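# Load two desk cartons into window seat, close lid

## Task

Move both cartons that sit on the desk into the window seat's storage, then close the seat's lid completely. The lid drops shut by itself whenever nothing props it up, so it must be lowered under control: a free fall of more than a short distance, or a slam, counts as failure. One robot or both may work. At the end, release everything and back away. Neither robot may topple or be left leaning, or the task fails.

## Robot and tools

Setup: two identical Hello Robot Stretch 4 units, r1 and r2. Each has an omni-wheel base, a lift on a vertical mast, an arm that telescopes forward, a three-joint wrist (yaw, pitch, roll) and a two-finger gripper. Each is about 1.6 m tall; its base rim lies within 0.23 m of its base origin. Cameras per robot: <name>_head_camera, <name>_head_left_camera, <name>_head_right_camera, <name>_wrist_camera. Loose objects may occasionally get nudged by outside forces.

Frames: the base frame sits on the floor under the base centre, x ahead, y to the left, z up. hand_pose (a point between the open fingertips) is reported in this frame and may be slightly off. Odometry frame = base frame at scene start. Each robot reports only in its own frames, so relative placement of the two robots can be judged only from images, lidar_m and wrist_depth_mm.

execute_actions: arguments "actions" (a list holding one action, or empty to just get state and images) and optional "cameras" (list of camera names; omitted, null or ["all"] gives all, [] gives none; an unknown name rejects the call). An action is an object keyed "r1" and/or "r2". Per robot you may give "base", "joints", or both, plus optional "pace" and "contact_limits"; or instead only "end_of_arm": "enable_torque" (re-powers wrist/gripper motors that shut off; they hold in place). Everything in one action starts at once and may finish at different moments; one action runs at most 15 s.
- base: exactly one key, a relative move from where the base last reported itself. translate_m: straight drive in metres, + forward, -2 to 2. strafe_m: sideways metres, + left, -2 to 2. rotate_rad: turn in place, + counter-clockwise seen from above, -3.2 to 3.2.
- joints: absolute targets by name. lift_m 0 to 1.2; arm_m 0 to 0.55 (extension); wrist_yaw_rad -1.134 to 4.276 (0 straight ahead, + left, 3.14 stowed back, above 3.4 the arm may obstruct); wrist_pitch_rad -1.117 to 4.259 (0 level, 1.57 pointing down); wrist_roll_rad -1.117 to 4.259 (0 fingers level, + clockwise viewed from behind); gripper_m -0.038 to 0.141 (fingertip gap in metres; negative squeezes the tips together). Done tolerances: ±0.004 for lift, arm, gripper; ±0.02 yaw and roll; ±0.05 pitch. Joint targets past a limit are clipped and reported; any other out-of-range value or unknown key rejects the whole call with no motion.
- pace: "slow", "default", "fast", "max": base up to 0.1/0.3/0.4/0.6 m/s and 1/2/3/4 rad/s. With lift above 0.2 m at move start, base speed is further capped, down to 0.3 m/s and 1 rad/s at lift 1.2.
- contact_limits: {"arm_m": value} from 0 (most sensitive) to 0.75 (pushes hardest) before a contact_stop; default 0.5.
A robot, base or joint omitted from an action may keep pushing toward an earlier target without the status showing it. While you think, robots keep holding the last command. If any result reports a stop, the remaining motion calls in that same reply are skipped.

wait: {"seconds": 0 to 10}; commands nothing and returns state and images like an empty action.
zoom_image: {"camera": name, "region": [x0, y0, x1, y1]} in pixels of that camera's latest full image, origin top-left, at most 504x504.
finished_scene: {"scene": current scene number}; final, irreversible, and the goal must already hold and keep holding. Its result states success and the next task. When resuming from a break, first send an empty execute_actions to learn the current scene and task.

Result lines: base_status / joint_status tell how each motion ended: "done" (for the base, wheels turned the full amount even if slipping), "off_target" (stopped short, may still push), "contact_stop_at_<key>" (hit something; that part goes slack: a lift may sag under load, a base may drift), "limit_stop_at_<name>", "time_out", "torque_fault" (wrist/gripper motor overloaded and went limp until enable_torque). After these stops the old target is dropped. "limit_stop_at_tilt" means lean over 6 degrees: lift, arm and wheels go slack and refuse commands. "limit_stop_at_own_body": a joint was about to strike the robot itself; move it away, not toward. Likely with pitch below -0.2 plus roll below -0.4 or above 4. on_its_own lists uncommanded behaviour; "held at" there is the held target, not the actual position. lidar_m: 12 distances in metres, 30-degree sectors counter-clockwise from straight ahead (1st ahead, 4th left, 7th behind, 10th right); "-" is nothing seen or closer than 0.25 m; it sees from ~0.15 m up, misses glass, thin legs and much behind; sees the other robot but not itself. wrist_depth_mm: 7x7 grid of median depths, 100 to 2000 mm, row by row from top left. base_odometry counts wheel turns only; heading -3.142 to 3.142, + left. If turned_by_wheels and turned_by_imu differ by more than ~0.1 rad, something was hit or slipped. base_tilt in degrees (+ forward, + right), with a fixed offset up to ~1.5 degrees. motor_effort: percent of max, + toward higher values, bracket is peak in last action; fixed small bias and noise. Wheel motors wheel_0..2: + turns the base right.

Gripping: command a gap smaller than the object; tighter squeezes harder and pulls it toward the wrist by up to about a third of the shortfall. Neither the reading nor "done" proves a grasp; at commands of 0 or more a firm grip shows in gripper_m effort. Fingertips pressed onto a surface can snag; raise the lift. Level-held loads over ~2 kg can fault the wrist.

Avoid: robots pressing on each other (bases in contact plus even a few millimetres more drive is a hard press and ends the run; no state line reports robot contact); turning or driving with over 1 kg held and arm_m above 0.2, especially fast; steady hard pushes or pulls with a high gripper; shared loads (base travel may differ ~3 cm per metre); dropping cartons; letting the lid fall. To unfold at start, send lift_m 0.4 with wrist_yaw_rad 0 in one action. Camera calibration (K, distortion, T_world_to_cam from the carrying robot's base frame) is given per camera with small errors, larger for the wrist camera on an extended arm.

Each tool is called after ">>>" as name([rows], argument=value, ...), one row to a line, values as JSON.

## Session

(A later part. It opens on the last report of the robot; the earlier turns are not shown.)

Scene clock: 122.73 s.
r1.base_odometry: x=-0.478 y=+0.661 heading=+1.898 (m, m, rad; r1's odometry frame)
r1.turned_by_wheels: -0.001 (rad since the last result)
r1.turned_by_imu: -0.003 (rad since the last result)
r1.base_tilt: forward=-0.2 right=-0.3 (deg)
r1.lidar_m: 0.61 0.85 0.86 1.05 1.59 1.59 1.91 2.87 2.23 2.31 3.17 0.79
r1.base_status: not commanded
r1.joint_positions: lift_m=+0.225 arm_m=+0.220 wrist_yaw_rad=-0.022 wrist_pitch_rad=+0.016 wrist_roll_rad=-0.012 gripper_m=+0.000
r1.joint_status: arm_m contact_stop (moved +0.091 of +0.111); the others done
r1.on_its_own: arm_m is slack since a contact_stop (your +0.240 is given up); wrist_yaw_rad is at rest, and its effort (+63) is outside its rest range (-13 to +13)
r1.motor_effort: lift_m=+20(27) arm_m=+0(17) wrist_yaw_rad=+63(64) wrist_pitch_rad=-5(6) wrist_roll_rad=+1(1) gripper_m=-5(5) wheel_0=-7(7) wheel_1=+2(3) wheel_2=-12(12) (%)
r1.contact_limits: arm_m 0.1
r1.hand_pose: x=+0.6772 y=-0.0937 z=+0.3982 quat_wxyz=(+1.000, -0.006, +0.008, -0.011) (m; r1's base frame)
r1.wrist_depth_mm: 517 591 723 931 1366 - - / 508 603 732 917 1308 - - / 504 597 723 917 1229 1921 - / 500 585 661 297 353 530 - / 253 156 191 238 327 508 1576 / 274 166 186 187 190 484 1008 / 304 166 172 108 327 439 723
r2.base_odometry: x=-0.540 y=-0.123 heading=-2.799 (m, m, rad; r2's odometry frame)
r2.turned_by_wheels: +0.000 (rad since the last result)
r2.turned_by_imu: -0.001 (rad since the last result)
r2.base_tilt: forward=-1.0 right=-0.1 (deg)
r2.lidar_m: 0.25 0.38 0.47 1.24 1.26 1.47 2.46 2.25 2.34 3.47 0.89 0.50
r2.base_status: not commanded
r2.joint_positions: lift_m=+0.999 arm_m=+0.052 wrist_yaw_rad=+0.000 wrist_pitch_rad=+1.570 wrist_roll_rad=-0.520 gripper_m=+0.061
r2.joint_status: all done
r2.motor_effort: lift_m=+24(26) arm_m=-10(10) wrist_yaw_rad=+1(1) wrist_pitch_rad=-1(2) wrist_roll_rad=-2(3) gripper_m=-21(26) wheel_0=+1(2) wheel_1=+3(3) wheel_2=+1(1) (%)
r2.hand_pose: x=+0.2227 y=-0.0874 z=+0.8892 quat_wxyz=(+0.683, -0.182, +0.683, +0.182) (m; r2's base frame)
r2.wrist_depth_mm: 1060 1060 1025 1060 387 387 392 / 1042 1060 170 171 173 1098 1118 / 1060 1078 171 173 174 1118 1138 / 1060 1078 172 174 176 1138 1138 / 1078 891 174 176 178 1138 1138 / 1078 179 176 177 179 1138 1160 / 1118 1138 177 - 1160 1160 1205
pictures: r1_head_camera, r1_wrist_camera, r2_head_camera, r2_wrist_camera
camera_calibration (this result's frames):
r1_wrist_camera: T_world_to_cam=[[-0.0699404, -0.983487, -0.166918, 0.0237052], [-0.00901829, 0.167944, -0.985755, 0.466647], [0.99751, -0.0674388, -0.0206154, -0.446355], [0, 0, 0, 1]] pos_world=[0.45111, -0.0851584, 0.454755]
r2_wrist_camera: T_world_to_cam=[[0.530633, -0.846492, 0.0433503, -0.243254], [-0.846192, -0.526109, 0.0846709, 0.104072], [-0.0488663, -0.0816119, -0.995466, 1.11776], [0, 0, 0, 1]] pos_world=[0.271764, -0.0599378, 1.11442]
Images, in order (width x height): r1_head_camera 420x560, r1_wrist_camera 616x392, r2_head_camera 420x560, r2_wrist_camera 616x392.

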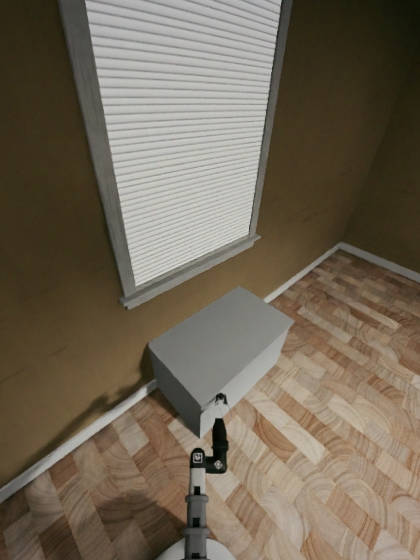

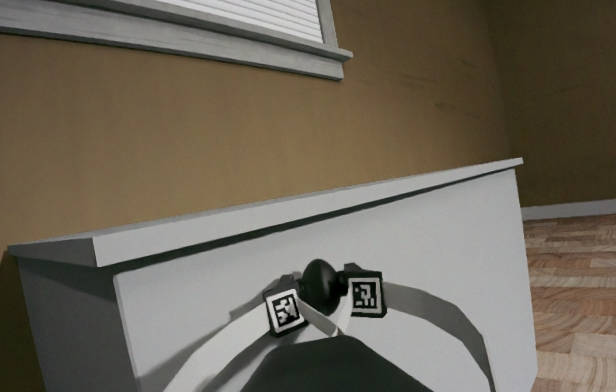

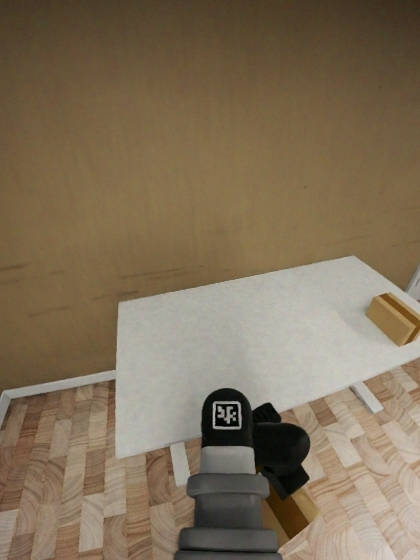

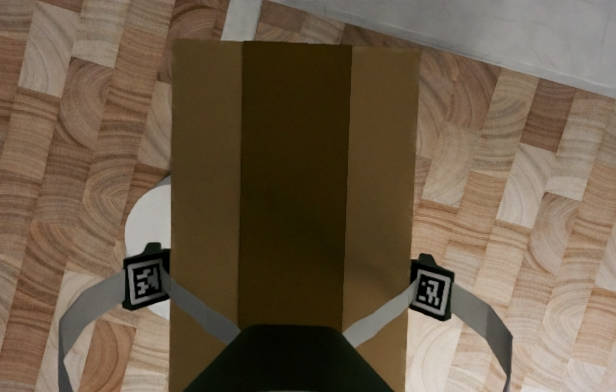

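>>> execute_actions([
  {"r1":{"joints":{"arm_m":0.205},"pace":"slow"},"r2":{"base":{"translate_m":-0.3},"joints":{"lift_m":0.75}}},
], cameras=["r1_wrist_camera"])

Scene clock: 128.23 s.
r1.base_odometry: x=-0.478 y=+0.661 heading=+1.897 (m, m, rad; r1's odometry frame)
r1.turned_by_wheels: +0.000 (rad since the last result)
r1.turned_by_imu: -0.001 (rad since the last result)
r1.base_tilt: forward=-0.2 right=-0.4 (deg)
r1.lidar_m: 0.59 0.84 0.87 1.03 1.58 1.60 1.89 2.86 2.20 2.21 3.15 0.80
r1.base_status: not commanded
r1.joint_positions: lift_m=+0.225 arm_m=+0.206 wrist_yaw_rad=-0.013 wrist_pitch_rad=+0.016 wrist_roll_rad=-0.012 gripper_m=+0.000
r1.joint_status: all done
r1.on_its_own: wrist_yaw_rad is at rest, and its effort (+39) is outside its rest range (-13 to +13)
r1.motor_effort: lift_m=+20(20) arm_m=-6(7) wrist_yaw_rad=+39(63) wrist_pitch_rad=-5(6) wrist_roll_rad=+1(0) gripper_m=-6(6) wheel_0=-9(9) wheel_1=+1(2) wheel_2=-12(11) (%)
r1.hand_pose: x=+0.6643 y=-0.0912 z=+0.3981 quat_wxyz=(+1.000, -0.006, +0.008, -0.007) (m; r1's base frame)
r1.wrist_depth_mm: 517 597 723 904 1308 - - / 512 609 750 917 1281 - - / 512 591 715 917 1205 1808 - / 504 585 668 355 359 521 - / 332 172 197 244 334 508 1537 / 364 179 189 190 183 484 960 / 410 195 165 108 332 480 732
r2.base_odometry: x=-0.258 y=-0.022 heading=-2.800 (m, m, rad; r2's odometry frame)
r2.turned_by_wheels: +0.000 (rad since the last result)
r2.turned_by_imu: -0.001 (rad since the last result)
r2.base_tilt: forward=-1.0 right=-0.1 (deg)
r2.lidar_m: 0.27 0.65 1.37 1.16 1.17 1.35 2.25 2.01 2.09 2.32 1.52 0.81
r2.base_status: done
r2.joint_positions: lift_m=+0.750 arm_m=+0.052 wrist_yaw_rad=+0.000 wrist_pitch_rad=+1.570 wrist_roll_rad=-0.520 gripper_m=+0.061
r2.joint_status: all done
r2.motor_effort: lift_m=+15(22) arm_m=-10(10) wrist_yaw_rad=+0(1) wrist_pitch_rad=+0(3) wrist_roll_rad=-2(1) gripper_m=-25(21) wheel_0=-2(7) wheel_1=-3(7) wheel_2=+0(9) (%)
r2.hand_pose: x=+0.2227 y=-0.0874 z=+0.6399 quat_wxyz=(+0.684, -0.182, +0.683, +0.182) (m; r2's base frame)
r2.wrist_depth_mm: 809 820 831 831 854 854 866 / 820 831 170 171 173 866 866 / 831 842 171 172 175 878 891 / 842 640 172 174 176 878 891 / 842 640 174 175 178 878 904 / 842 179 175 177 179 904 904 / 866 654 177 - 891 904 917
pictures: r1_wrist_camera
camera_calibration (this result's frames):
r1_wrist_camera: T_world_to_cam=[[-0.061396, -0.98406, -0.166904, 0.019518], [-0.0107365, 0.167861, -0.985752, 0.46717], [0.998056, -0.0587292, -0.0208714, -0.432761], [0, 0, 0, 1]] pos_world=[0.438134, -0.0846286, 0.454739]
Images, in order (width x height): r1_wrist_camera 616x392.

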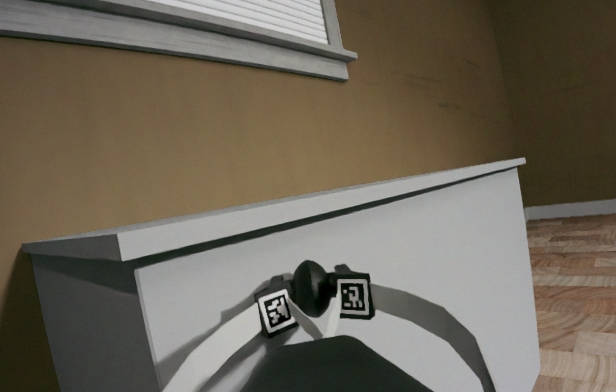

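>>> execute_actions([
  {"r1":{"joints":{"arm_m":0.194,"lift_m":0.29},"pace":"slow"},"r2":{"base":{"rotate_rad":-2.4}}},
], cameras=["r1_wrist_camera","r1_head_camera","r2_head_camera"])

Scene clock: 135.53 s.
r1.base_odometry: x=-0.478 y=+0.661 heading=+1.898 (m, m, rad; r1's odometry frame)
r1.turned_by_wheels: +0.000 (rad since the last result)
r1.turned_by_imu: -0.001 (rad since the last result)
r1.base_tilt: forward=-0.2 right=-0.3 (deg)
r1.lidar_m: 0.63 0.85 0.86 1.04 1.56 1.59 1.89 2.86 2.20 2.15 3.12 0.80
r1.base_status: not commanded
r1.joint_positions: lift_m=+0.289 arm_m=+0.195 wrist_yaw_rad=-0.005 wrist_pitch_rad=+0.034 wrist_roll_rad=-0.012 gripper_m=+0.000
r1.joint_status: all done
r1.on_its_own: wrist_yaw_rad is at rest, and its effort (+15) is outside its rest range (-13 to +13); wrist_pitch_rad is at rest, and its effort (-57) is outside its rest range (-23 to +23)
r1.motor_effort: lift_m=+31(32) arm_m=-7(10) wrist_yaw_rad=+15(38) wrist_pitch_rad=-57(64) wrist_roll_rad=+1(1) gripper_m=-5(5) wheel_0=-7(9) wheel_1=+0(0) wheel_2=-9(11) (%)
r1.hand_pose: x=+0.6541 y=-0.0889 z=+0.4574 quat_wxyz=(+1.000, -0.006, +0.017, -0.002) (m; r1's base frame)
r1.wrist_depth_mm: 508 585 707 917 1308 - - / 517 597 723 917 1255 1921 - / 512 591 723 904 1205 1921 - / 504 585 707 831 668 580 - / 488 525 309 255 351 504 1576 / 462 212 188 193 183 496 960 / 469 238 189 108 340 488 798
r2.base_odometry: x=-0.258 y=-0.022 heading=+1.084 (m, m, rad; r2's odometry frame)
r2.turned_by_wheels: -2.400 (rad since the last result)
r2.turned_by_imu: -2.429 (rad since the last result)
r2.base_tilt: forward=-1.1 right=-0.1 (deg)
r2.lidar_m: 0.27 2.20 3.56 1.10 0.73 0.67 0.73 1.25 1.14 1.19 1.55 2.23
r2.base_status: done
r2.joint_positions: lift_m=+0.750 arm_m=+0.052 wrist_yaw_rad=+0.000 wrist_pitch_rad=+1.570 wrist_roll_rad=-0.520 gripper_m=+0.061
r2.joint_status: not commanded
r2.motor_effort: lift_m=+15(15) arm_m=-10(10) wrist_yaw_rad=-1(0) wrist_pitch_rad=+0(1) wrist_roll_rad=-1(3) gripper_m=-25(26) wheel_0=+2(7) wheel_1=+1(9) wheel_2=+0(7) (%)
r2.hand_pose: x=+0.2228 y=-0.0874 z=+0.6399 quat_wxyz=(+0.684, -0.182, +0.683, +0.182) (m; r2's base frame)
r2.wrist_depth_mm: 809 820 831 820 842 854 866 / 820 820 170 170 173 866 878 / 831 842 171 173 175 866 891 / 842 640 173 174 176 891 891 / 842 634 175 176 178 891 904 / 842 179 175 177 179 891 917 / 854 654 177 - 891 904 931
pictures: r1_head_camera, r1_wrist_camera, r2_head_camera
camera_calibration (this result's frames):
r1_wrist_camera: T_world_to_cam=[[-0.0563159, -0.984514, -0.166013, 0.0273368], [-0.0296492, 0.167853, -0.985366, 0.537345], [0.997973, -0.0505696, -0.0386429, -0.412292], [0, 0, 0, 1]] pos_world=[0.428928, -0.084131, 0.518088]
Images, in order (width x height): r1_head_camera 420x560, r1_wrist_camera 616x392, r2_head_camera 420x560.

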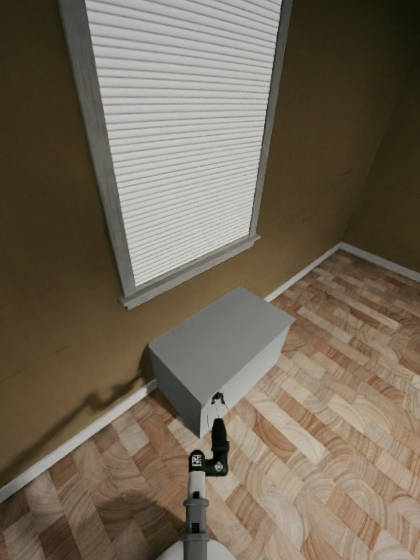

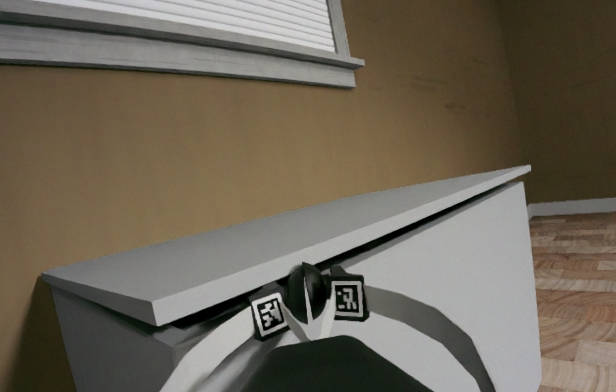

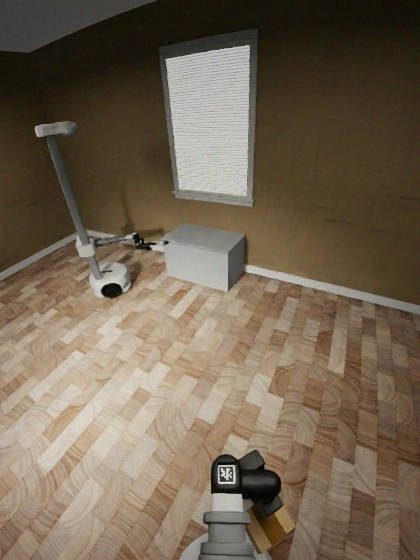

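>>> execute_actions([
  {"r1":{"joints":{"lift_m":0.33},"pace":"slow"},"r2":{"base":{"rotate_rad":0.15},"joints":{"wrist_roll_rad":-1.03}}},
], cameras=["r1_wrist_camera","r1_head_camera"])

Scene clock: 158.87 s.
r1.base_odometry: x=-0.478 y=+0.661 heading=+1.898 (m, m, rad; r1's odometry frame)
r1.turned_by_wheels: +0.000 (rad since the last result)
r1.turned_by_imu: -0.001 (rad since the last result)
r1.base_tilt: forward=-0.2 right=-0.5 (deg)
r1.lidar_m: 0.61 0.85 0.85 1.04 1.57 1.59 1.88 2.86 2.23 2.11 3.13 0.80
r1.base_status: not commanded
r1.joint_positions: lift_m=+0.329 arm_m=+0.195 wrist_yaw_rad=-0.003 wrist_pitch_rad=+0.034 wrist_roll_rad=-0.013 gripper_m=+0.000
r1.joint_status: all done
r1.on_its_own: wrist_pitch_rad is at rest, and its effort (-55) is outside its rest range (-23 to +23)
r1.motor_effort: lift_m=+31(31) arm_m=-7(8) wrist_yaw_rad=+11(15) wrist_pitch_rad=-55(57) wrist_roll_rad=+2(2) gripper_m=-5(6) wheel_0=-7(7) wheel_1=+1(1) wheel_2=-9(9) (%)
r1.hand_pose: x=+0.6542 y=-0.0884 z=+0.4974 quat_wxyz=(+1.000, -0.006, +0.017, -0.002) (m; r1's base frame)
r1.wrist_depth_mm: 500 585 723 931 1281 - - / 504 574 699 904 1255 1921 - / 508 597 723 904 1205 1808 - / 508 580 715 866 1025 768 - / 504 569 627 263 904 535 1756 / 469 246 190 194 183 492 1060 / 469 315 220 108 340 480 854
r2.base_odometry: x=-0.258 y=-0.022 heading=+1.233 (m, m, rad; r2's odometry frame)
r2.turned_by_wheels: +0.150 (rad since the last result)
r2.turned_by_imu: +0.150 (rad since the last result)
r2.base_tilt: forward=-1.0 right=-0.1 (deg)
r2.lidar_m: 0.25 2.21 3.55 0.91 0.71 0.68 1.58 1.20 1.17 1.25 1.81 0.25
r2.base_status: done
r2.joint_positions: lift_m=+0.750 arm_m=+0.052 wrist_yaw_rad=+0.000 wrist_pitch_rad=+1.570 wrist_roll_rad=-1.030 gripper_m=+0.061
r2.joint_status: all done
r2.motor_effort: lift_m=+15(15) arm_m=-10(10) wrist_yaw_rad=+0(1) wrist_pitch_rad=-1(1) wrist_roll_rad=-2(8) gripper_m=-22(25) wheel_0=-2(8) wheel_1=-4(7) wheel_2=+1(6) (%)
r2.hand_pose: x=+0.2228 y=-0.0874 z=+0.6399 quat_wxyz=(+0.616, -0.348, +0.615, +0.348) (m; r2's base frame)
r2.wrist_depth_mm: 809 820 820 831 842 842 866 / 820 842 170 171 173 854 866 / 820 627 171 172 175 878 891 / 627 634 173 174 176 891 891 / 634 634 174 176 178 904 904 / 842 179 176 177 179 917 917 / 413 866 177 - 904 917 917
pictures: r1_head_camera, r1_wrist_camera
camera_calibration (this result's frames):
r1_wrist_camera: T_world_to_cam=[[-0.0547319, -0.984686, -0.165525, 0.0331454], [-0.0298964, 0.167315, -0.98545, 0.57687], [0.998053, -0.048987, -0.038596, -0.410798], [0, 0, 0, 1]] pos_world=[0.429059, -0.0840049, 0.558108]
Images, in order (width x height): r1_head_camera 420x560, r1_wrist_camera 616x392.

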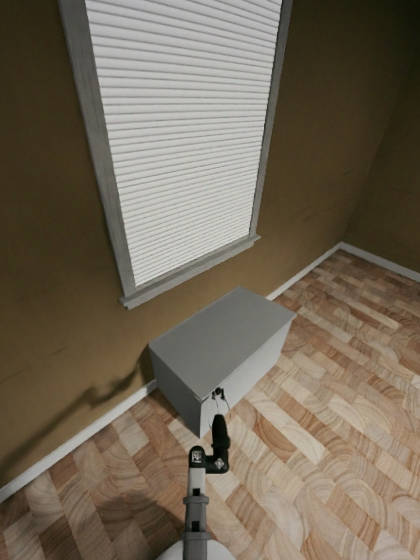

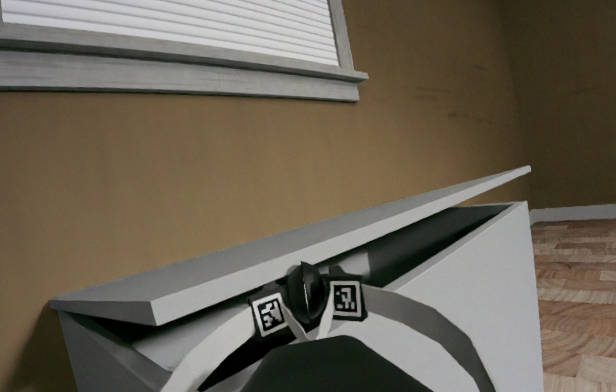

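>>> execute_actions([
  {"r1":{"joints":{"lift_m":0.34,"arm_m":0.235},"pace":"slow","contact_limits":{"arm_m":0.3}},"r2":{"base":{"translate_m":1.3}}},
], cameras=["r1_wrist_camera","r1_head_camera","r2_head_camera"])

Scene clock: 169.10 s.
r1.base_odometry: x=-0.478 y=+0.661 heading=+1.898 (m, m, rad; r1's odometry frame)
r1.turned_by_wheels: +0.000 (rad since the last result)
r1.turned_by_imu: -0.002 (rad since the last result)
r1.base_tilt: forward=-0.2 right=-0.5 (deg)
r1.lidar_m: 0.62 0.86 0.87 1.05 1.58 1.58 1.90 2.86 2.22 2.50 1.06 0.82
r1.base_status: not commanded
r1.joint_positions: lift_m=+0.339 arm_m=+0.233 wrist_yaw_rad=-0.008 wrist_pitch_rad=+0.032 wrist_roll_rad=-0.012 gripper_m=+0.000
r1.joint_status: all done
r1.on_its_own: wrist_yaw_rad is at rest, and its effort (+22) is outside its rest range (-13 to +13); wrist_pitch_rad is at rest, and its effort (-52) is outside its rest range (-23 to +23)
r1.motor_effort: lift_m=+31(30) arm_m=+12(16) wrist_yaw_rad=+22(31) wrist_pitch_rad=-52(58) wrist_roll_rad=+0(3) gripper_m=-2(7) wheel_0=-6(7) wheel_1=+0(0) wheel_2=-9(9) (%)
r1.contact_limits: arm_m 0.3
r1.hand_pose: x=+0.6914 y=-0.0896 z=+0.5081 quat_wxyz=(+1.000, -0.006, +0.016, -0.004) (m; r1's base frame)
r1.wrist_depth_mm: 477 559 699 891 1229 - - / 477 564 683 854 1182 1921 - / 488 569 683 854 1138 1756 - / 488 559 668 842 1008 1430 - / 477 544 634 221 866 549 1618 / 445 146 177 202 183 421 1008 / 359 517 591 108 290 410 750
r2.base_odometry: x=+0.172 y=+1.205 heading=+1.234 (m, m, rad; r2's odometry frame)
r2.turned_by_wheels: +0.001 (rad since the last result)
r2.turned_by_imu: -0.006 (rad since the last result)
r2.base_tilt: forward=-1.0 right=+0.0 (deg)
r2.lidar_m: 0.25 1.01 1.09 3.02 1.86 1.79 1.92 1.95 1.90 1.55 1.21 0.27
r2.base_status: done
r2.joint_positions: lift_m=+0.750 arm_m=+0.052 wrist_yaw_rad=+0.000 wrist_pitch_rad=+1.570 wrist_roll_rad=-1.030 gripper_m=+0.061
r2.joint_status: not commanded
r2.motor_effort: lift_m=+15(15) arm_m=-10(9) wrist_yaw_rad=+0(0) wrist_pitch_rad=-2(2) wrist_roll_rad=-3(2) gripper_m=-24(23) wheel_0=+3(7) wheel_1=+3(6) wheel_2=+1(13) (%)
r2.hand_pose: x=+0.2228 y=-0.0874 z=+0.6399 quat_wxyz=(+0.616, -0.348, +0.615, +0.348) (m; r2's base frame)
r2.wrist_depth_mm: 798 820 831 831 854 854 768 / 820 820 169 171 173 854 750 / 820 634 171 172 174 878 741 / 634 634 173 174 176 878 854 / 640 634 174 176 178 891 904 / 854 180 175 177 179 904 931 / 413 866 177 - 904 904 904
pictures: r1_head_camera, r1_wrist_camera, r2_head_camera
camera_calibration (this result's frames):
r1_wrist_camera: T_world_to_cam=[[-0.0584847, -0.984361, -0.166171, 0.0387202], [-0.0271412, 0.167963, -0.98542, 0.586812], [0.997919, -0.0531219, -0.03654, -0.448874], [0, 0, 0, 1]] pos_world=[0.466131, -0.0842929, 0.568288]
Images, in order (width x height): r1_head_camera 420x560, r1_wrist_camera 616x392, r2_head_camera 420x560.

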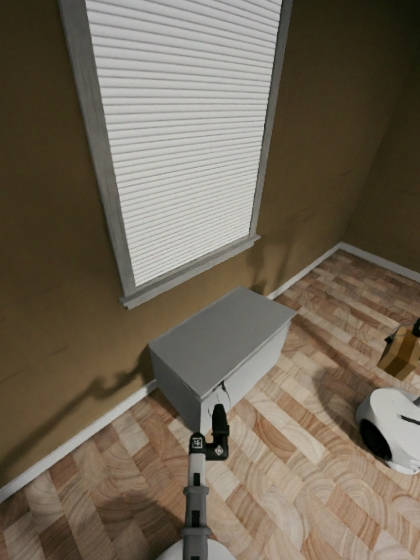

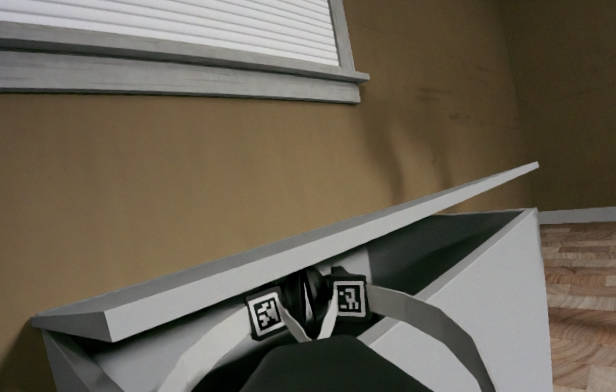

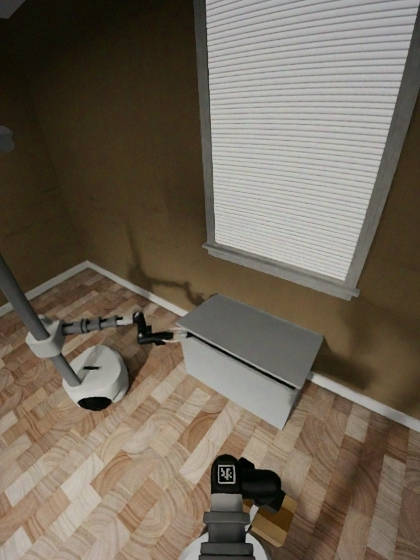

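>>> execute_actions([
  {"r1":{"base":{"strafe_m":0.04},"joints":{"lift_m":0.437,"arm_m":0.284},"pace":"slow","contact_limits":{"arm_m":0.4}}},
], cameras=["r1_wrist_camera","r1_head_camera","r2_head_camera"])

Scene clock: 182.93 s.
r1.base_odometry: x=-0.516 y=+0.648 heading=+1.897 (m, m, rad; r1's odometry frame)
r1.turned_by_wheels: -0.001 (rad since the last result)
r1.turned_by_imu: -0.003 (rad since the last result)
r1.base_tilt: forward=-0.3 right=-0.4 (deg)
r1.lidar_m: 0.60 0.83 0.81 1.02 1.56 1.56 1.87 2.88 2.23 2.54 1.10 0.79
r1.base_status: done
r1.joint_positions: lift_m=+0.436 arm_m=+0.282 wrist_yaw_rad=-0.009 wrist_pitch_rad=+0.031 wrist_roll_rad=-0.013 gripper_m=+0.000
r1.joint_status: all done
r1.on_its_own: wrist_yaw_rad is at rest, and its effort (+27) is outside its rest range (-13 to +13); wrist_pitch_rad is at rest, and its effort (-50) is outside its rest range (-23 to +23)
r1.motor_effort: lift_m=+30(32) arm_m=+12(12) wrist_yaw_rad=+27(40) wrist_pitch_rad=-50(53) wrist_roll_rad=+2(1) gripper_m=-3(7) wheel_0=-8(12) wheel_1=+4(10) wheel_2=-6(7) (%)
r1.contact_limits: arm_m 0.4
r1.hand_pose: x=+0.7404 y=-0.0900 z=+0.6055 quat_wxyz=(+1.000, -0.006, +0.015, -0.004) (m; r1's base frame)
r1.wrist_depth_mm: 439 517 627 798 1118 1863 - / 424 500 609 788 1060 1756 - / 424 492 597 768 1025 1618 - / 430 504 609 732 332 1255 - / 424 469 145 194 788 1281 - / 415 121 181 195 183 732 539 / 402 242 169 108 878 741 436
r2.base_odometry: x=+0.172 y=+1.205 heading=+1.234 (m, m, rad; r2's odometry frame)
r2.turned_by_wheels: +0.000 (rad since the last result)
r2.turned_by_imu: -0.001 (rad since the last result)
r2.base_tilt: forward=-0.9 right=-0.1 (deg)
r2.lidar_m: 0.25 1.04 1.14 3.01 1.86 1.80 1.92 1.96 1.89 1.56 1.20 0.25
r2.base_status: not commanded
r2.joint_positions: lift_m=+0.750 arm_m=+0.052 wrist_yaw_rad=+0.000 wrist_pitch_rad=+1.570 wrist_roll_rad=-1.030 gripper_m=+0.061
r2.joint_status: not commanded
r2.motor_effort: lift_m=+15(15) arm_m=-10(10) wrist_yaw_rad=+0(0) wrist_pitch_rad=-1(2) wrist_roll_rad=-2(2) gripper_m=-22(25) wheel_0=+3(3) wheel_1=+3(3) wheel_2=+1(1) (%)
r2.hand_pose: x=+0.2228 y=-0.0874 z=+0.6399 quat_wxyz=(+0.616, -0.348, +0.615, +0.348) (m; r2's base frame)
r2.wrist_depth_mm: 809 820 820 842 854 842 768 / 809 820 169 171 173 866 750 / 820 621 171 172 175 878 750 / 634 627 172 174 176 878 854 / 627 647 175 176 178 891 904 / 854 179 176 177 179 891 917 / 413 866 177 - 904 917 917
pictures: r1_head_camera, r1_wrist_camera, r2_head_camera
camera_calibration (this result's frames):
r1_wrist_camera: T_world_to_cam=[[-0.0597038, -0.984335, -0.165891, 0.0580922], [-0.0255654, 0.16764, -0.985517, 0.683097], [0.997889, -0.054598, -0.0351737, -0.495129], [0, 0, 0, 1]] pos_world=[0.515016, -0.0843655, 0.665425]
Images, in order (width x height): r1_head_camera 420x560, r1_wrist_camera 616x392, r2_head_camera 420x560.

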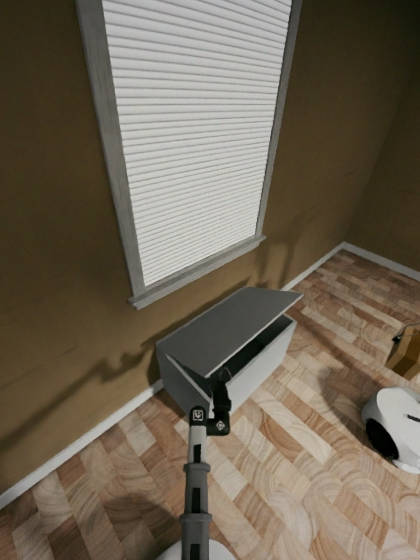

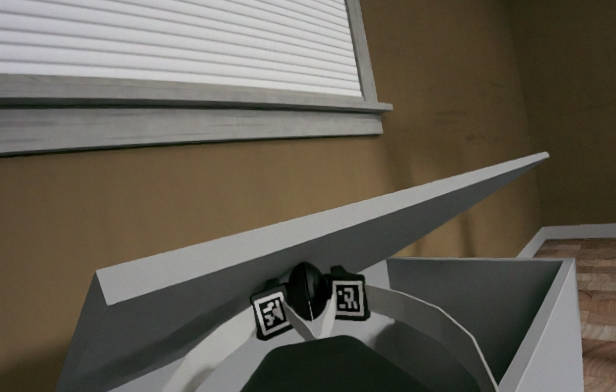

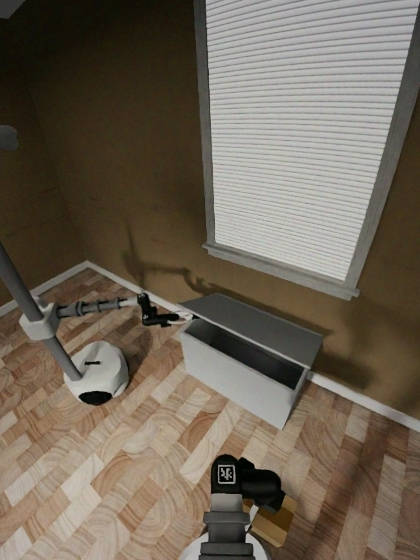

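>>> execute_actions([
  {"r1":{"base":{"strafe_m":0.045},"joints":{"lift_m":0.515,"arm_m":0.342},"pace":"slow","contact_limits":{"arm_m":0.4}}},
], cameras=["r1_wrist_camera","r1_head_camera","r2_head_camera"])

Scene clock: 187.73 s.
r1.base_odometry: x=-0.558 y=+0.634 heading=+1.896 (m, m, rad; r1's odometry frame)
r1.turned_by_wheels: -0.001 (rad since the last result)
r1.turned_by_imu: -0.003 (rad since the last result)
r1.base_tilt: forward=+0.0 right=-0.5 (deg)
r1.lidar_m: 0.62 0.80 0.80 0.98 1.48 1.50 1.83 2.90 2.27 2.56 1.13 0.72
r1.base_status: done
r1.joint_positions: lift_m=+0.514 arm_m=+0.340 wrist_yaw_rad=-0.010 wrist_pitch_rad=+0.027 wrist_roll_rad=-0.013 gripper_m=+0.000
r1.joint_status: all done
r1.on_its_own: wrist_yaw_rad is at rest, and its effort (+28) is outside its rest range (-13 to +13); wrist_pitch_rad is at rest, and its effort (-36) is outside its rest range (-23 to +23)
r1.motor_effort: lift_m=+29(32) arm_m=+11(10) wrist_yaw_rad=+28(35) wrist_pitch_rad=-36(48) wrist_roll_rad=+2(2) gripper_m=-7(8) wheel_0=-8(13) wheel_1=+4(8) wheel_2=-6(6) (%)
r1.contact_limits: arm_m 0.4
r1.hand_pose: x=+0.7984 y=-0.0902 z=+0.6849 quat_wxyz=(+1.000, -0.006, +0.013, -0.005) (m; r1's base frame)
r1.wrist_depth_mm: 382 445 549 699 960 1661 - / 377 442 539 683 904 1537 - / 359 421 517 640 854 1205 - / 345 123 146 181 266 535 - / 117 125 163 216 394 1308 - / 345 147 184 194 183 778 668 / 342 177 158 108 820 732 647
r2.base_odometry: x=+0.172 y=+1.205 heading=+1.234 (m, m, rad; r2's odometry frame)
r2.turned_by_wheels: +0.000 (rad since the last result)
r2.turned_by_imu: -0.001 (rad since the last result)
r2.base_tilt: forward=-0.9 right=-0.1 (deg)
r2.lidar_m: 0.25 1.08 1.20 3.01 1.87 1.76 1.92 1.93 1.88 1.57 1.18 0.25
r2.base_status: not commanded
r2.joint_positions: lift_m=+0.750 arm_m=+0.052 wrist_yaw_rad=+0.000 wrist_pitch_rad=+1.570 wrist_roll_rad=-1.030 gripper_m=+0.061
r2.joint_status: not commanded
r2.motor_effort: lift_m=+15(15) arm_m=-10(10) wrist_yaw_rad=+0(0) wrist_pitch_rad=-1(1) wrist_roll_rad=-2(2) gripper_m=-22(24) wheel_0=+3(3) wheel_1=+3(3) wheel_2=+1(1) (%)
r2.hand_pose: x=+0.2228 y=-0.0874 z=+0.6399 quat_wxyz=(+0.616, -0.348, +0.615, +0.348) (m; r2's base frame)
r2.wrist_depth_mm: 798 798 809 842 854 842 768 / 820 820 170 171 173 854 759 / 831 627 171 172 175 878 732 / 634 634 173 174 176 878 854 / 640 640 174 176 178 891 904 / 854 179 175 177 179 891 917 / 413 854 177 - 904 917 931
pictures: r1_head_camera, r1_wrist_camera, r2_head_camera
camera_calibration (this result's frames):
r1_wrist_camera: T_world_to_cam=[[-0.0596632, -0.984315, -0.166023, 0.0745874], [-0.0213333, 0.167538, -0.985635, 0.759493], [0.997991, -0.0552644, -0.0309945, -0.553233], [0, 0, 0, 1]] pos_world=[0.572774, -0.0844006, 0.743819]
Images, in order (width x height): r1_head_camera 420x560, r1_wrist_camera 616x392, r2_head_camera 420x560.

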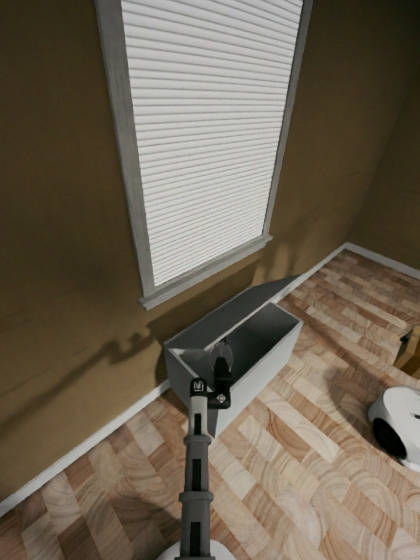

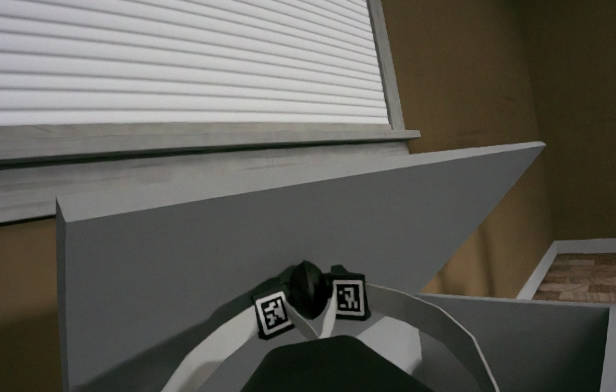

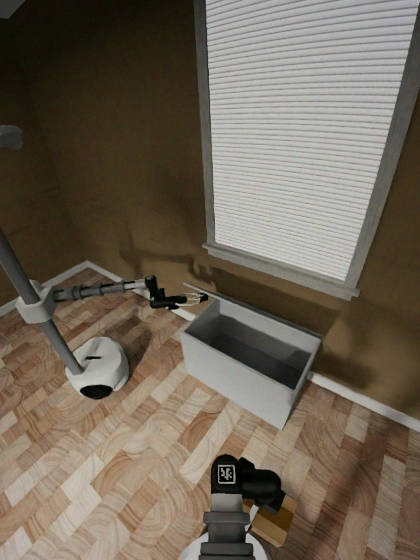

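>>> execute_actions([
  {"r1":{"base":{"strafe_m":0.046},"joints":{"lift_m":0.572,"arm_m":0.40},"pace":"slow","contact_limits":{"arm_m":0.4}}},
], cameras=["r1_wrist_camera","r1_head_camera","r2_head_camera"])

Scene clock: 192.93 s.
r1.base_odometry: x=-0.602 y=+0.619 heading=+1.896 (m, m, rad; r1's odometry frame)
r1.turned_by_wheels: -0.001 (rad since the last result)
r1.turned_by_imu: -0.002 (rad since the last result)
r1.base_tilt: forward=-0.1 right=-0.4 (deg)
r1.lidar_m: 0.61 0.77 0.77 0.90 1.48 1.48 1.80 2.92 2.34 2.64 1.19 0.67
r1.base_status: done
r1.joint_positions: lift_m=+0.571 arm_m=+0.398 wrist_yaw_rad=-0.008 wrist_pitch_rad=+0.021 wrist_roll_rad=-0.013 gripper_m=+0.000
r1.joint_status: all done
r1.on_its_own: wrist_yaw_rad is at rest, and its effort (+24) is outside its rest range (-13 to +13)
r1.motor_effort: lift_m=+27(31) arm_m=+11(13) wrist_yaw_rad=+24(28) wrist_pitch_rad=-18(43) wrist_roll_rad=+2(2) gripper_m=-5(5) wheel_0=-8(14) wheel_1=+4(6) wheel_2=-4(6) (%)
r1.contact_limits: arm_m 0.4
r1.hand_pose: x=+0.8567 y=-0.0897 z=+0.7436 quat_wxyz=(+1.000, -0.006, +0.011, -0.004) (m; r1's base frame)
r1.wrist_depth_mm: 320 373 455 580 820 1366 - / 317 373 449 569 768 1255 - / 306 355 421 517 683 634 - / 116 136 169 217 303 521 - / 125 146 184 232 357 715 - / 135 157 186 195 183 991 1618 / 145 170 195 108 627 715 647
r2.base_odometry: x=+0.172 y=+1.205 heading=+1.234 (m, m, rad; r2's odometry frame)
r2.turned_by_wheels: +0.000 (rad since the last result)
r2.turned_by_imu: -0.001 (rad since the last result)
r2.base_tilt: forward=-1.0 right=+0.0 (deg)
r2.lidar_m: 0.25 1.15 1.24 3.04 1.85 1.77 1.91 1.96 1.87 1.59 1.18 0.25
r2.base_status: not commanded
r2.joint_positions: lift_m=+0.750 arm_m=+0.052 wrist_yaw_rad=+0.000 wrist_pitch_rad=+1.570 wrist_roll_rad=-1.030 gripper_m=+0.061
r2.joint_status: not commanded
r2.motor_effort: lift_m=+15(15) arm_m=-10(10) wrist_yaw_rad=+0(0) wrist_pitch_rad=-1(3) wrist_roll_rad=-2(1) gripper_m=-20(21) wheel_0=+3(3) wheel_1=+3(3) wheel_2=+1(1) (%)
r2.hand_pose: x=+0.2228 y=-0.0874 z=+0.6399 quat_wxyz=(+0.616, -0.348, +0.615, +0.348) (m; r2's base frame)
r2.wrist_depth_mm: 820 820 831 831 842 866 768 / 820 820 169 171 173 866 759 / 831 627 171 173 174 866 741 / 634 634 172 174 176 891 854 / 640 634 174 176 178 904 891 / 854 179 175 177 179 904 904 / 410 866 177 - 891 917 931
pictures: r1_head_camera, r1_wrist_camera, r2_head_camera
camera_calibration (this result's frames):
r1_wrist_camera: T_world_to_cam=[[-0.0571371, -0.984445, -0.166142, 0.0861934], [-0.0162426, 0.167309, -0.985771, 0.814259], [0.998234, -0.0536255, -0.0255494, -0.613672], [0, 0, 0, 1]] pos_world=[0.630739, -0.0842883, 0.801314]
Images, in order (width x height): r1_head_camera 420x560, r1_wrist_camera 616x392, r2_head_camera 420x560.

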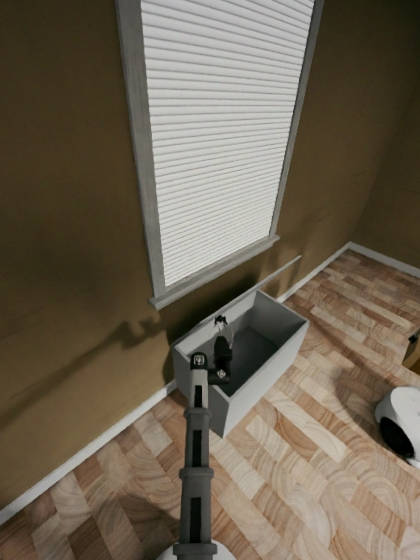

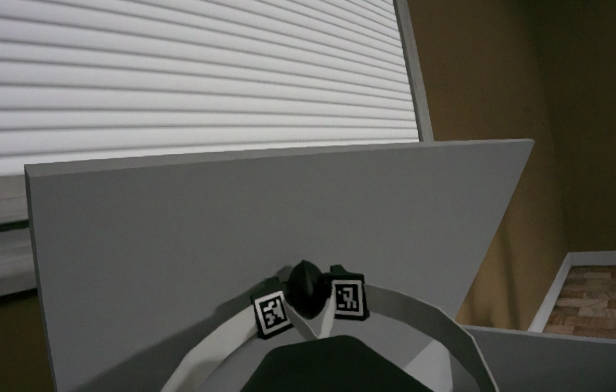

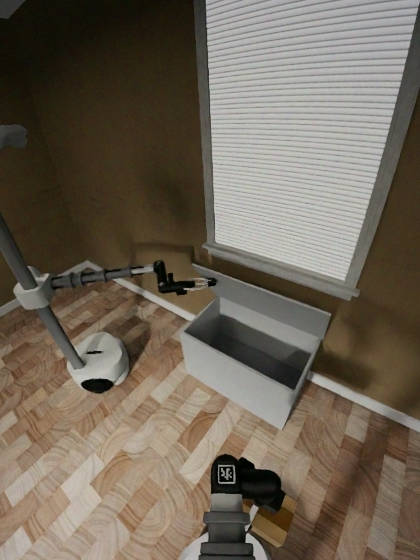

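>>> execute_actions([
  {"r1":{"base":{"strafe_m":0.033},"joints":{"lift_m":0.592,"arm_m":0.442},"pace":"slow","contact_limits":{"arm_m":0.3}}},
], cameras=["r1_wrist_camera","r1_head_camera","r2_head_camera"])

>>> zoom_image(camera="r2_head_camera", region=[140, 240, 350, 450])

Scene clock: 198.03 s.
r1.base_odometry: x=-0.633 y=+0.609 heading=+1.895 (m, m, rad; r1's odometry frame)
r1.turned_by_wheels: -0.001 (rad since the last result)
r1.turned_by_imu: -0.002 (rad since the last result)
r1.base_tilt: forward=+0.0 right=-0.5 (deg)
r1.lidar_m: 0.65 0.75 0.74 0.92 1.44 1.46 1.74 2.96 2.35 2.65 1.20 0.62
r1.base_status: done
r1.joint_positions: lift_m=+0.592 arm_m=+0.440 wrist_yaw_rad=-0.006 wrist_pitch_rad=+0.018 wrist_roll_rad=-0.013 gripper_m=+0.000
r1.joint_status: all done
r1.on_its_own: wrist_yaw_rad is at rest, and its effort (+19) is outside its rest range (-13 to +13)
r1.motor_effort: lift_m=+26(28) arm_m=+10(12) wrist_yaw_rad=+19(25) wrist_pitch_rad=-12(30) wrist_roll_rad=+2(3) gripper_m=-6(6) wheel_0=-8(13) wheel_1=+4(10) wheel_2=-3(3) (%)
r1.contact_limits: arm_m 0.3
r1.hand_pose: x=+0.8990 y=-0.0893 z=+0.7645 quat_wxyz=(+1.000, -0.006, +0.009, -0.003) (m; r1's base frame)
r1.wrist_depth_mm: 277 320 394 504 699 1182 - / 273 319 389 492 676 1078 - / 258 163 190 243 340 591 - / 128 150 184 233 320 525 1921 / 132 156 193 235 349 609 1756 / 138 162 191 193 182 741 1576 / 143 167 189 108 462 699 661
r2.base_odometry: x=+0.172 y=+1.205 heading=+1.234 (m, m, rad; r2's odometry frame)
r2.turned_by_wheels: +0.000 (rad since the last result)
r2.turned_by_imu: -0.001 (rad since the last result)
r2.base_tilt: forward=-1.0 right=-0.2 (deg)
r2.lidar_m: 0.25 1.20 1.30 3.05 1.88 1.80 1.92 1.96 1.89 1.57 1.19 0.25
r2.base_status: not commanded
r2.joint_positions: lift_m=+0.750 arm_m=+0.052 wrist_yaw_rad=+0.000 wrist_pitch_rad=+1.570 wrist_roll_rad=-1.030 gripper_m=+0.061
r2.joint_status: not commanded
r2.motor_effort: lift_m=+15(15) arm_m=-10(9) wrist_yaw_rad=+0(1) wrist_pitch_rad=-2(1) wrist_roll_rad=-3(2) gripper_m=-21(23) wheel_0=+3(3) wheel_1=+2(3) wheel_2=+1(1) (%)
r2.hand_pose: x=+0.2228 y=-0.0874 z=+0.6399 quat_wxyz=(+0.616, -0.348, +0.615, +0.348) (m; r2's base frame)
r2.wrist_depth_mm: 798 809 820 842 842 854 768 / 820 831 169 171 173 854 759 / 831 621 171 172 174 866 741 / 634 634 173 174 176 878 854 / 640 634 174 176 178 904 904 / 854 180 175 177 179 904 917 / 413 878 177 - 904 904 931
pictures: r1_head_camera, r1_wrist_camera, r2_head_camera
camera_calibration (this result's frames):
r1_wrist_camera: T_world_to_cam=[[-0.0550393, -0.984522, -0.166396, 0.0908492], [-0.0137776, 0.167381, -0.985796, 0.833251], [0.998389, -0.051965, -0.0227769, -0.65743], [0, 0, 0, 1]] pos_world=[0.672852, -0.0841909, 0.821558]
Images, in order (width x height): r1_head_camera 420x560, r1_wrist_camera 616x392, r2_head_camera 420x560.

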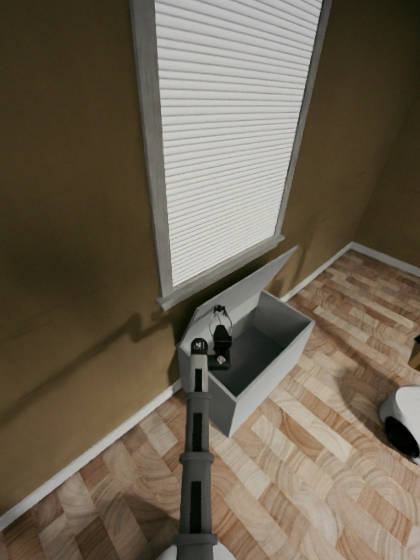

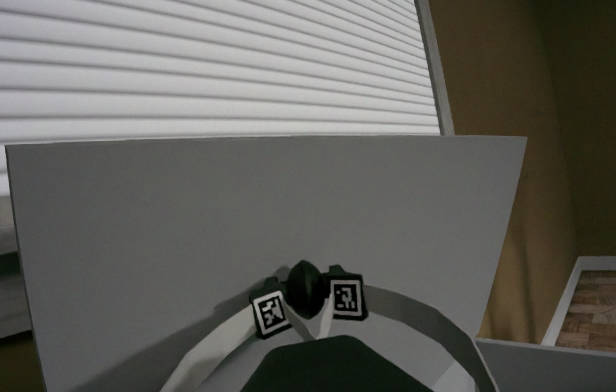

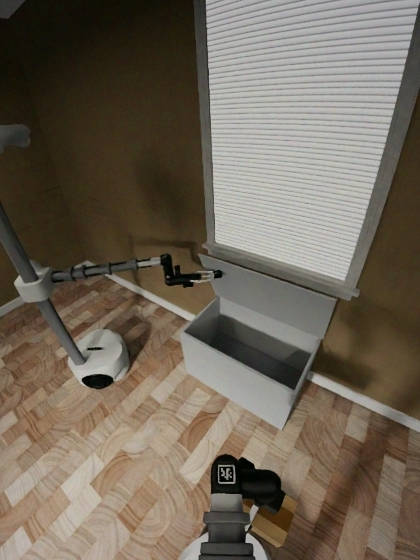

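Region (140, 240, 350, 450) of r2_head_camera's 420x560 image, scaled by 2.400, with more detail than that image has.

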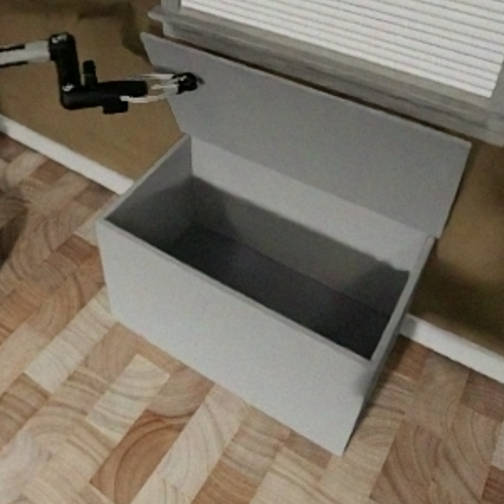

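>>> execute_actions([
  {"r2":{"base":{"translate_m":0.45},"joints":{"lift_m":0.69,"arm_m":0.36}}},
], cameras=["r1_head_camera","r2_head_camera","r2_wrist_camera","r2_head_left_camera"])

Scene clock: 224.07 s.
r1.base_odometry: x=-0.633 y=+0.609 heading=+1.895 (m, m, rad; r1's odometry frame)
r1.turned_by_wheels: +0.000 (rad since the last result)
r1.turned_by_imu: -0.001 (rad since the last result)
r1.base_tilt: forward=-0.1 right=-0.4 (deg)
r1.lidar_m: 0.63 0.75 0.73 0.91 1.45 1.46 1.75 2.95 2.33 2.64 0.89 0.63
r1.base_status: not commanded
r1.joint_positions: lift_m=+0.592 arm_m=+0.440 wrist_yaw_rad=-0.006 wrist_pitch_rad=+0.018 wrist_roll_rad=-0.013 gripper_m=+0.000
r1.joint_status: not commanded
r1.on_its_own: wrist_yaw_rad is at rest, and its effort (+19) is outside its rest range (-13 to +13)
r1.motor_effort: lift_m=+26(26) arm_m=+10(10) wrist_yaw_rad=+19(19) wrist_pitch_rad=-14(11) wrist_roll_rad=+2(2) gripper_m=-4(5) wheel_0=-8(8) wheel_1=+4(4) wheel_2=-3(3) (%)
r1.hand_pose: x=+0.8990 y=-0.0893 z=+0.7645 quat_wxyz=(+1.000, -0.006, +0.009, -0.003) (m; r1's base frame)
r1.wrist_depth_mm: 274 320 394 504 699 1182 - / 274 317 387 488 661 1078 - / 258 164 190 243 340 591 1863 / 128 150 183 233 320 530 1808 / 132 156 193 236 347 609 1708 / 138 162 190 193 182 741 1464 / 143 167 190 109 462 683 668
r2.base_odometry: x=+0.321 y=+1.630 heading=+1.234 (m, m, rad; r2's odometry frame)
r2.turned_by_wheels: +0.000 (rad since the last result)
r2.turned_by_imu: -0.003 (rad since the last result)
r2.base_tilt: forward=-1.0 right=-0.1 (deg)
r2.lidar_m: 0.40 0.59 0.91 2.75 3.03 2.16 2.69 2.19 2.15 1.06 0.38 0.36
r2.base_status: done
r2.joint_positions: lift_m=+0.690 arm_m=+0.358 wrist_yaw_rad=+0.000 wrist_pitch_rad=+1.570 wrist_roll_rad=-1.030 gripper_m=+0.061
r2.joint_status: all done
r2.motor_effort: lift_m=+15(16) arm_m=+10(11) wrist_yaw_rad=+0(1) wrist_pitch_rad=+0(5) wrist_roll_rad=-1(3) gripper_m=-21(22) wheel_0=+1(7) wheel_1=+2(7) wheel_2=+0(11) (%)
r2.hand_pose: x=+0.5294 y=-0.0874 z=+0.5799 quat_wxyz=(+0.616, -0.348, +0.615, +0.348) (m; r2's base frame)
r2.wrist_depth_mm: 750 759 415 715 707 634 459 / 759 778 169 171 173 647 445 / 768 778 171 173 175 627 439 / 676 788 172 174 176 609 433 / 574 654 174 175 178 597 427 / 574 179 175 177 179 492 421 / 591 820 177 - 750 574 415
pictures: r1_head_camera, r2_head_camera, r2_head_left_camera, r2_wrist_camera
camera_calibration (this result's frames):
r2_wrist_camera: T_world_to_cam=[[0.876481, -0.47944, 0.0437997, -0.543863], [-0.481431, -0.872391, 0.0846042, 0.166434], [-0.00235212, -0.0952405, -0.995452, 0.799048], [0, 0, 0, 1]] pos_world=[0.558692, -0.0394523, 0.805154]
Images, in order (width x height): r1_head_camera 420x560, r2_head_camera 420x560, r2_head_left_camera 420x672, r2_wrist_camera 616x392.

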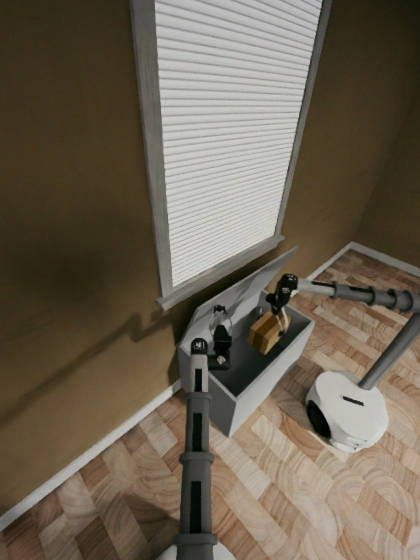

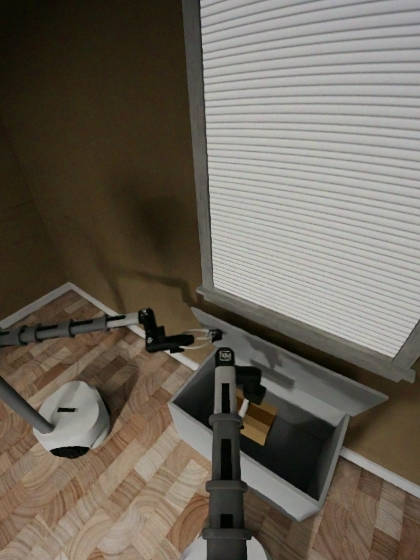

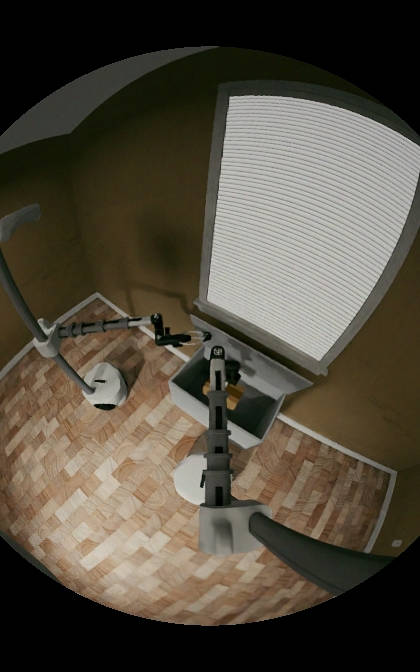

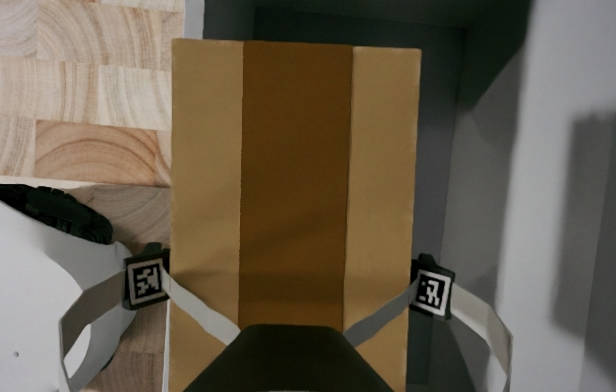

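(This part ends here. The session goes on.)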